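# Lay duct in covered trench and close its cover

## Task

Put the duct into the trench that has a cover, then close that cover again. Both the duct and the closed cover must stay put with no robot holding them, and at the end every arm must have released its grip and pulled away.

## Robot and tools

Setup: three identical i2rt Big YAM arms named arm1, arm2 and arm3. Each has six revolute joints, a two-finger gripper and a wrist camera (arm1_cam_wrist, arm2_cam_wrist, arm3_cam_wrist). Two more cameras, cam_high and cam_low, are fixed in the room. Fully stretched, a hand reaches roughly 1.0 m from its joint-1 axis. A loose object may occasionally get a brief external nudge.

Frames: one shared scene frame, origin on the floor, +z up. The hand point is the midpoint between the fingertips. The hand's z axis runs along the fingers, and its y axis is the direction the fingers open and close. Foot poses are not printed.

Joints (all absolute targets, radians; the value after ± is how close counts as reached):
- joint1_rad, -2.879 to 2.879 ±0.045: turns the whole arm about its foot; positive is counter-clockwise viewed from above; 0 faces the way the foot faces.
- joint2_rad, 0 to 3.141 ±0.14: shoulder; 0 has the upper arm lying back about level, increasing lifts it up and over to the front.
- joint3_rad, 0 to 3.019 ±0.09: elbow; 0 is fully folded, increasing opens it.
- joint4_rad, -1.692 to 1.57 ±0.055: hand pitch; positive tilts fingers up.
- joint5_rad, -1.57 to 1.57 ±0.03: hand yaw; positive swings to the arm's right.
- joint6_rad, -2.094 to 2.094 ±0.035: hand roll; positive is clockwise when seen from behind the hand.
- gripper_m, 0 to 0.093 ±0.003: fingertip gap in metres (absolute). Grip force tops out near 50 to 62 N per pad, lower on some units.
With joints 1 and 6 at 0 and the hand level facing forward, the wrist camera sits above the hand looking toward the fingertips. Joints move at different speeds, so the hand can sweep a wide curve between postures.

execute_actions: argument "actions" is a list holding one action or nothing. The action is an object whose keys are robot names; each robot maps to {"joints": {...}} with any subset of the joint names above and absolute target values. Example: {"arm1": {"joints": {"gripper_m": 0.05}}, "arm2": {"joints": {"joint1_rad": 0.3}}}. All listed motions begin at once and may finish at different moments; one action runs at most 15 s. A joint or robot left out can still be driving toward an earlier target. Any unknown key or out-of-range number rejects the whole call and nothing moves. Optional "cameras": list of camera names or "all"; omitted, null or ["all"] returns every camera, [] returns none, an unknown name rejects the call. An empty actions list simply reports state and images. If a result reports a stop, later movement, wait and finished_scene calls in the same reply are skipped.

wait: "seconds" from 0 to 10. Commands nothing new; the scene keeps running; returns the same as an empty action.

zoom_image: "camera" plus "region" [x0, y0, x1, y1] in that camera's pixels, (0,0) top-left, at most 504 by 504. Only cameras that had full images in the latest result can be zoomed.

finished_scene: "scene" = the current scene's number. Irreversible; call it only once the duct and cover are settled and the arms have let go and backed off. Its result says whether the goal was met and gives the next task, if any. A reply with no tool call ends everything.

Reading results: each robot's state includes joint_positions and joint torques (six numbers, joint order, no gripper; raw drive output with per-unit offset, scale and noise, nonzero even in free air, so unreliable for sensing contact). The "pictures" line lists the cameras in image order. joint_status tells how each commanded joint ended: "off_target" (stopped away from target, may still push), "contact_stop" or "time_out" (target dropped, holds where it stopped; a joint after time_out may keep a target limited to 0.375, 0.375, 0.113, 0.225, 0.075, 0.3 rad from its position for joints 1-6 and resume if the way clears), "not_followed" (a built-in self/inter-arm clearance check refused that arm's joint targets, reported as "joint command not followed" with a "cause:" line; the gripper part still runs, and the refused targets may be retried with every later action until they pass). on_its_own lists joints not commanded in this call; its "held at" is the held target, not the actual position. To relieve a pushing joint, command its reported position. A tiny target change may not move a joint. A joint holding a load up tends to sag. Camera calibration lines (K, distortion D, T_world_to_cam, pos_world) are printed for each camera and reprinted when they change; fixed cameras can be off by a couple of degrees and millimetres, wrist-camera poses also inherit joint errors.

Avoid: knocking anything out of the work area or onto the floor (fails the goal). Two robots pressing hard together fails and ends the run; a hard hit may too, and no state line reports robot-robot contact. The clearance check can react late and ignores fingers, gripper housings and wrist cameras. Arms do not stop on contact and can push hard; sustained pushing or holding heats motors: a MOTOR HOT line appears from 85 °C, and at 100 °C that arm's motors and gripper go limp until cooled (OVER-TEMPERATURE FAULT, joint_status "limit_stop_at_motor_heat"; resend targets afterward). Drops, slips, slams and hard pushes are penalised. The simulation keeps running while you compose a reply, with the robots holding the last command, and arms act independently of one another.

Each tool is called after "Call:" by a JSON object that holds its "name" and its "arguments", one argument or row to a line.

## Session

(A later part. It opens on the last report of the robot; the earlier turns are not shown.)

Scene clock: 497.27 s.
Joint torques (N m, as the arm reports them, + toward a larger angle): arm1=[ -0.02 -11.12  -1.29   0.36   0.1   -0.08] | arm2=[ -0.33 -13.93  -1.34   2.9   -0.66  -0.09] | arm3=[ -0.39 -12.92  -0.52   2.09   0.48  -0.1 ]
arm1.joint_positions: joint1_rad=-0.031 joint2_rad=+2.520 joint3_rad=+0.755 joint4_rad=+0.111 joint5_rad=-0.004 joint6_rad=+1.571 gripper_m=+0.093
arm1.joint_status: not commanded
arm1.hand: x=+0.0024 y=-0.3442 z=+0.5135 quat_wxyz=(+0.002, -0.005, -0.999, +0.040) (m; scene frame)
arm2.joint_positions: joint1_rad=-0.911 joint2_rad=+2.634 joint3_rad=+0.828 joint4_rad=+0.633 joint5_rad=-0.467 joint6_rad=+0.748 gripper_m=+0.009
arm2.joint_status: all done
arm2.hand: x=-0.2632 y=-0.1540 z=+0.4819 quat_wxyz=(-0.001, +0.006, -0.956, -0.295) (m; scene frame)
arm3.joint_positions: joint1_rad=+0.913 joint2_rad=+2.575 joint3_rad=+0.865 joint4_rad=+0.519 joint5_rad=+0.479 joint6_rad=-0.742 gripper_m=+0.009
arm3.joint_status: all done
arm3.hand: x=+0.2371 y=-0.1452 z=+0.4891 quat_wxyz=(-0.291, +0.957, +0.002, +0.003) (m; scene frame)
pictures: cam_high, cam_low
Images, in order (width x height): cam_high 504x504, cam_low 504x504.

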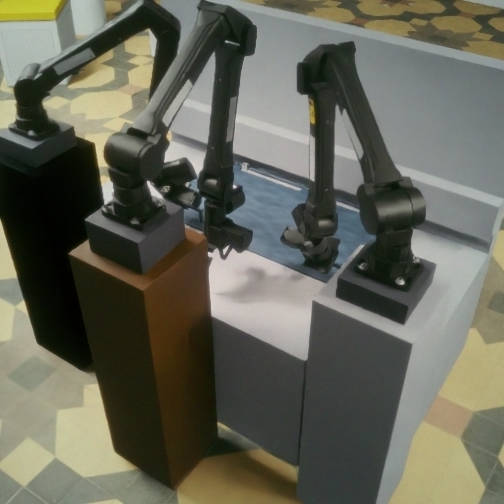

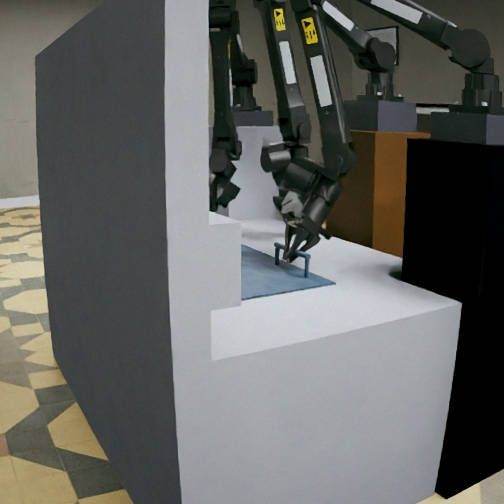

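Call:
{"name": "execute_actions", "arguments": {
  "actions": [
    {"arm2":{"joints":{"joint2_rad":2.637,"joint4_rad":0.643,"joint5_rad":-0.468,"gripper_m":0.05}},"arm3":{"joints":{"joint2_rad":2.578,"joint4_rad":0.530,"joint5_rad":0.480,"gripper_m":0.05}}}
  ],
  "cameras": ["arm2_cam_wrist","arm3_cam_wrist","cam_low"]
}}

Scene clock: 504.87 s.
Joint torques (N m, as the arm reports them, + toward a larger angle): arm1=[  0.01 -11.12  -1.29   0.37   0.1   -0.08] | arm2=[ -0.42 -11.9   -1.33   1.6   -0.22  -0.09] | arm3=[ -0.51 -10.61  -0.55   1.14   0.22  -0.1 ]
arm1.joint_positions: joint1_rad=-0.031 joint2_rad=+2.520 joint3_rad=+0.755 joint4_rad=+0.111 joint5_rad=-0.004 joint6_rad=+1.571 gripper_m=+0.093
arm1.joint_status: not commanded
arm1.hand: x=+0.0024 y=-0.3442 z=+0.5135 quat_wxyz=(+0.002, -0.005, -0.999, +0.040) (m; scene frame)
arm2.joint_positions: joint1_rad=-0.911 joint2_rad=+2.634 joint3_rad=+0.829 joint4_rad=+0.634 joint5_rad=-0.466 joint6_rad=+0.748 gripper_m=+0.050
arm2.joint_status: all done
arm2.hand: x=-0.2629 y=-0.1539 z=+0.4816 quat_wxyz=(-0.001, +0.006, -0.956, -0.295) (m; scene frame)
arm3.joint_positions: joint1_rad=+0.913 joint2_rad=+2.575 joint3_rad=+0.866 joint4_rad=+0.519 joint5_rad=+0.479 joint6_rad=-0.742 gripper_m=+0.050
arm3.joint_status: all done
arm3.hand: x=+0.2371 y=-0.1452 z=+0.4889 quat_wxyz=(-0.291, +0.957, +0.002, +0.003) (m; scene frame)
pictures: arm2_cam_wrist, arm3_cam_wrist, cam_low
camera_calibration (this result's frames):
arm2_cam_wrist: T_world_to_cam=[[0.0116116, -0.828342, -0.560102, 0.143741], [-0.806129, -0.33917, 0.484891, -0.493225], [-0.591625, 0.445885, -0.671689, 0.355567], [0, 0, 0, 1]] pos_world=[-0.18891, -0.206763, 0.5585]
arm3_cam_wrist: T_world_to_cam=[[-0.014176, 0.825212, 0.564645, -0.15661], [0.806266, -0.324555, 0.49457, -0.474761], [0.591384, 0.462265, -0.660739, 0.372983], [0, 0, 0, 1]] pos_world=[0.159988, -0.197267, 0.569676]
Images, in order (width x height): arm2_cam_wrist 504x504, arm3_cam_wrist 504x504, cam_low 504x504.

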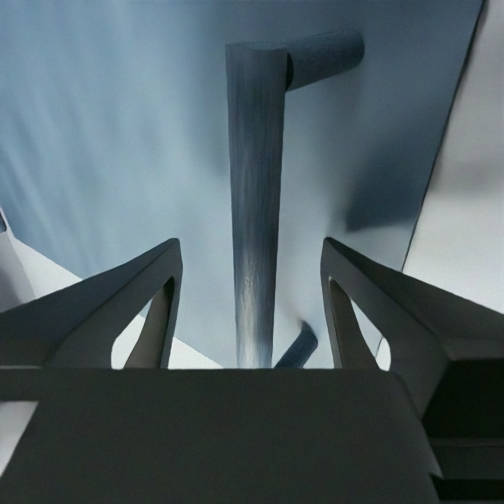

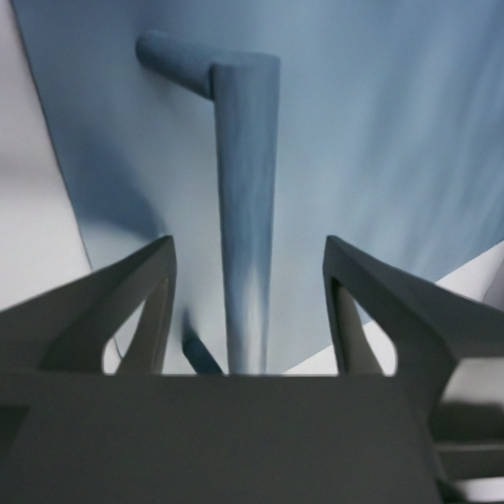

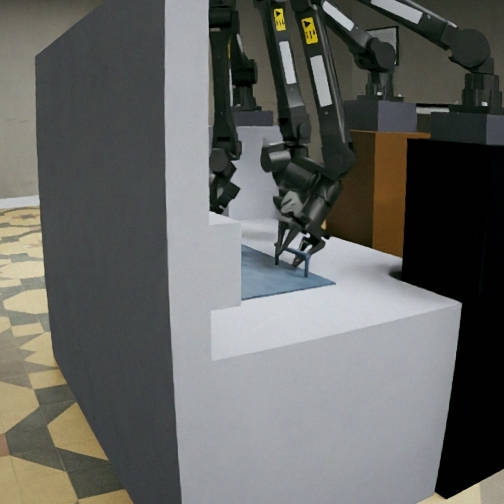

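Call:
{"name": "execute_actions", "arguments": {
  "actions": [
    {"arm1":{"joints":{"joint2_rad":2.25,"joint3_rad":0.60}},"arm2":{"joints":{"joint2_rad":1.95,"joint3_rad":0.65,"joint4_rad":0.05}},"arm3":{"joints":{"joint2_rad":1.89,"joint3_rad":0.687,"joint4_rad":-0.065}}}
  ]
}}

Scene clock: 537.23 s.
Joint torques (N m, as the arm reports them, + toward a larger angle): arm1=[ -0.02 -10.21  -0.51   0.48   0.1   -0.1 ] | arm2=[ -0.38 -10.59   3.47   0.66  -0.24  -0.1 ] | arm3=[-0.47 -9.97  3.84  0.29  0.23 -0.1 ]
arm1.joint_positions: joint1_rad=-0.031 joint2_rad=+2.238 joint3_rad=+0.602 joint4_rad=+0.115 joint5_rad=-0.004 joint6_rad=+1.571 gripper_m=+0.093
arm1.joint_status: all done
arm1.hand: x=+0.0025 y=-0.3226 z=+0.5970 quat_wxyz=(+0.002, -0.004, -1.000, -0.026) (m; scene frame)
arm2.joint_positions: joint1_rad=-0.911 joint2_rad=+1.952 joint3_rad=+0.650 joint4_rad=+0.057 joint5_rad=-0.466 joint6_rad=+0.748 gripper_m=+0.050
arm2.joint_status: all done
arm2.hand: x=-0.2519 y=-0.1436 z=+0.6807 quat_wxyz=(+0.026, -0.003, -0.962, -0.273) (m; scene frame)
arm3.joint_positions: joint1_rad=+0.913 joint2_rad=+1.896 joint3_rad=+0.683 joint4_rad=-0.056 joint5_rad=+0.479 joint6_rad=-0.742 gripper_m=+0.050
arm3.joint_status: all done
arm3.hand: x=+0.2397 y=-0.1432 z=+0.6948 quat_wxyz=(-0.268, +0.963, +0.012, +0.033) (m; scene frame)
pictures: arm1_cam_wrist, arm2_cam_wrist, arm3_cam_wrist, cam_high, cam_low
camera_calibration (this result's frames):
arm1_cam_wrist: T_world_to_cam=[[0.0019769, -0.998837, -0.0481829, -0.293671], [-0.812842, -0.0296708, 0.581728, -0.344461], [-0.582481, 0.0380151, -0.811955, 0.618454], [0, 0, 0, 1]] pos_world=[0.0808262, -0.327061, 0.68839]
arm2_cam_wrist: T_world_to_cam=[[-0.0198456, -0.8525, -0.52235, 0.226573], [-0.776555, -0.31593, 0.545116, -0.60757], [-0.629737, 0.416452, -0.655743, 0.466575], [0, 0, 0, 1]] pos_world=[-0.173495, -0.193101, 0.7555]
arm3_cam_wrist: T_world_to_cam=[[-0.0492693, 0.850643, 0.523429, -0.233768], [0.773625, -0.298966, 0.55868, -0.611104], [0.631725, 0.432464, -0.643349, 0.480583], [0, 0, 0, 1]] pos_world=[0.157652, -0.191681, 0.772955]
Images, in order (width x height): arm1_cam_wrist 504x504, arm2_cam_wrist 504x504, arm3_cam_wrist 504x504, cam_high 504x504, cam_low 504x504.

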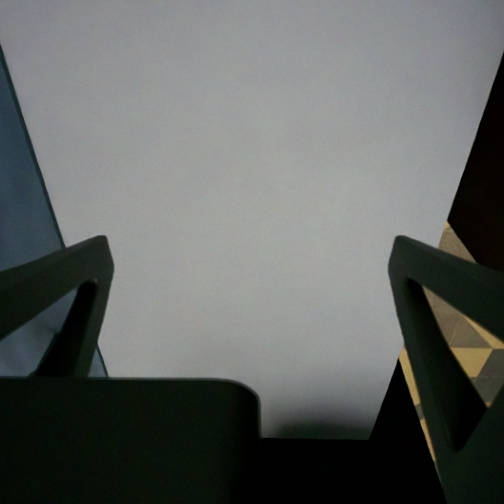

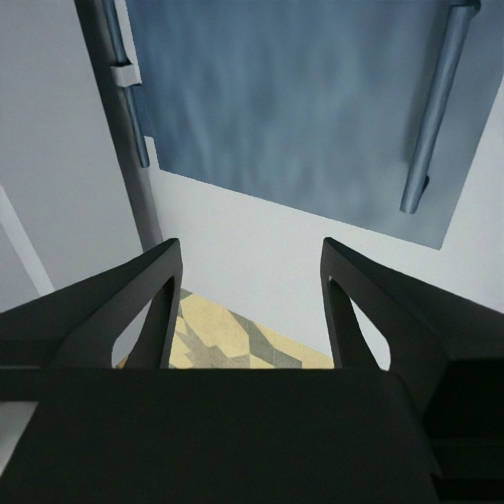

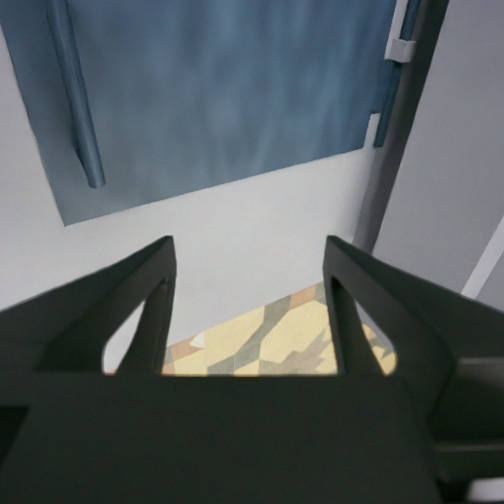

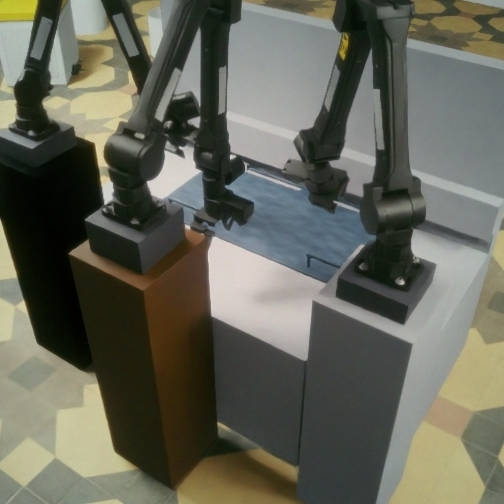

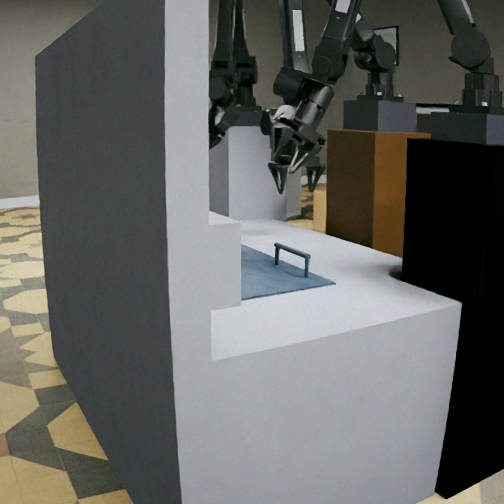

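Call:
{"name": "zoom_image", "arguments": {
  "camera": "cam_low",
  "region": [220, 200, 380, 320]
}}

Call:
{"name": "zoom_image", "arguments": {
  "camera": "cam_high",
  "region": [140, 120, 400, 320]
}}

Region (220, 200, 380, 320) of cam_low's 504x504 image, scaled by 3.150, with more detail than that image has; it fills the top 378 rows of this view, and the rest is white.

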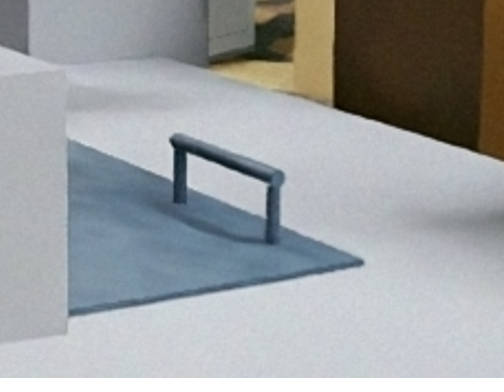

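Region (140, 120, 400, 320) of cam_high's 504x504 image, scaled by 1.938, with more detail than that image has; it fills the top 388 rows of this view, and the rest is white.

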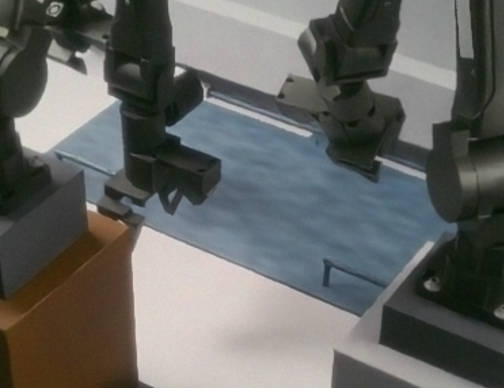

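Call:
{"name": "execute_actions", "arguments": {
  "actions": [
    {"arm1":{"joints":{"joint2_rad":1.95,"joint3_rad":0.55,"joint4_rad":-0.15}},"arm2":{"joints":{"joint1_rad":-0.40,"joint2_rad":1.75,"joint3_rad":0.62,"joint4_rad":-0.2,"joint5_rad":-0.3}},"arm3":{"joints":{"joint1_rad":0.40,"joint2_rad":1.75,"joint3_rad":0.62,"joint4_rad":-0.2,"joint5_rad":0.3}}}
  ],
  "cameras": ["cam_high","cam_low"]
}}

Scene clock: 554.60 s.
Joint torques (N m, as the arm reports them, + toward a larger angle): arm1=[ 0.02 -8.87  1.56 -0.19  0.1  -0.09] | arm2=[ 0.34 -9.26  5.25  0.56  0.06 -0.09] | arm3=[-0.09 -8.71  3.92  0.23 -0.07 -0.12]
arm1.joint_positions: joint1_rad=-0.031 joint2_rad=+1.936 joint3_rad=+0.548 joint4_rad=-0.139 joint5_rad=-0.004 joint6_rad=+1.571 gripper_m=+0.093
arm1.joint_status: all done
arm1.hand: x=+0.0025 y=-0.3189 z=+0.6764 quat_wxyz=(+0.002, -0.004, -1.000, -0.023) (m; scene frame)
arm2.joint_positions: joint1_rad=-0.403 joint2_rad=+1.745 joint3_rad=+0.617 joint4_rad=-0.193 joint5_rad=-0.302 joint6_rad=+0.748 gripper_m=+0.050
arm2.joint_status: all done
arm2.hand: x=-0.4204 y=-0.0839 z=+0.7224 quat_wxyz=(+0.051, +0.225, -0.956, -0.183) (m; scene frame)
arm3.joint_positions: joint1_rad=+0.396 joint2_rad=+1.756 joint3_rad=+0.620 joint4_rad=-0.191 joint5_rad=+0.304 joint6_rad=-0.742 gripper_m=+0.050
arm3.joint_status: all done
arm3.hand: x=+0.4158 y=-0.0849 z=+0.7118 quat_wxyz=(-0.179, +0.957, -0.221, +0.049) (m; scene frame)
pictures: cam_high, cam_low
Images, in order (width x height): cam_high 504x504, cam_low 504x504.

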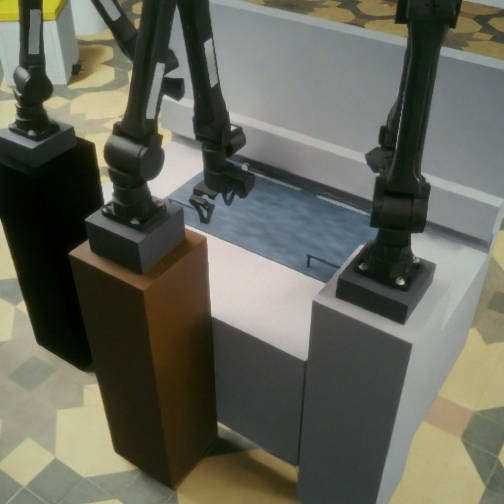

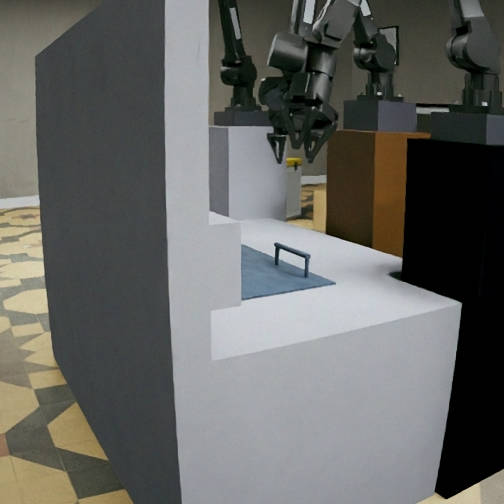

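Call:
{"name": "finished_scene", "arguments": {
  "scene": 2
}}

The scene is finished: the task was done.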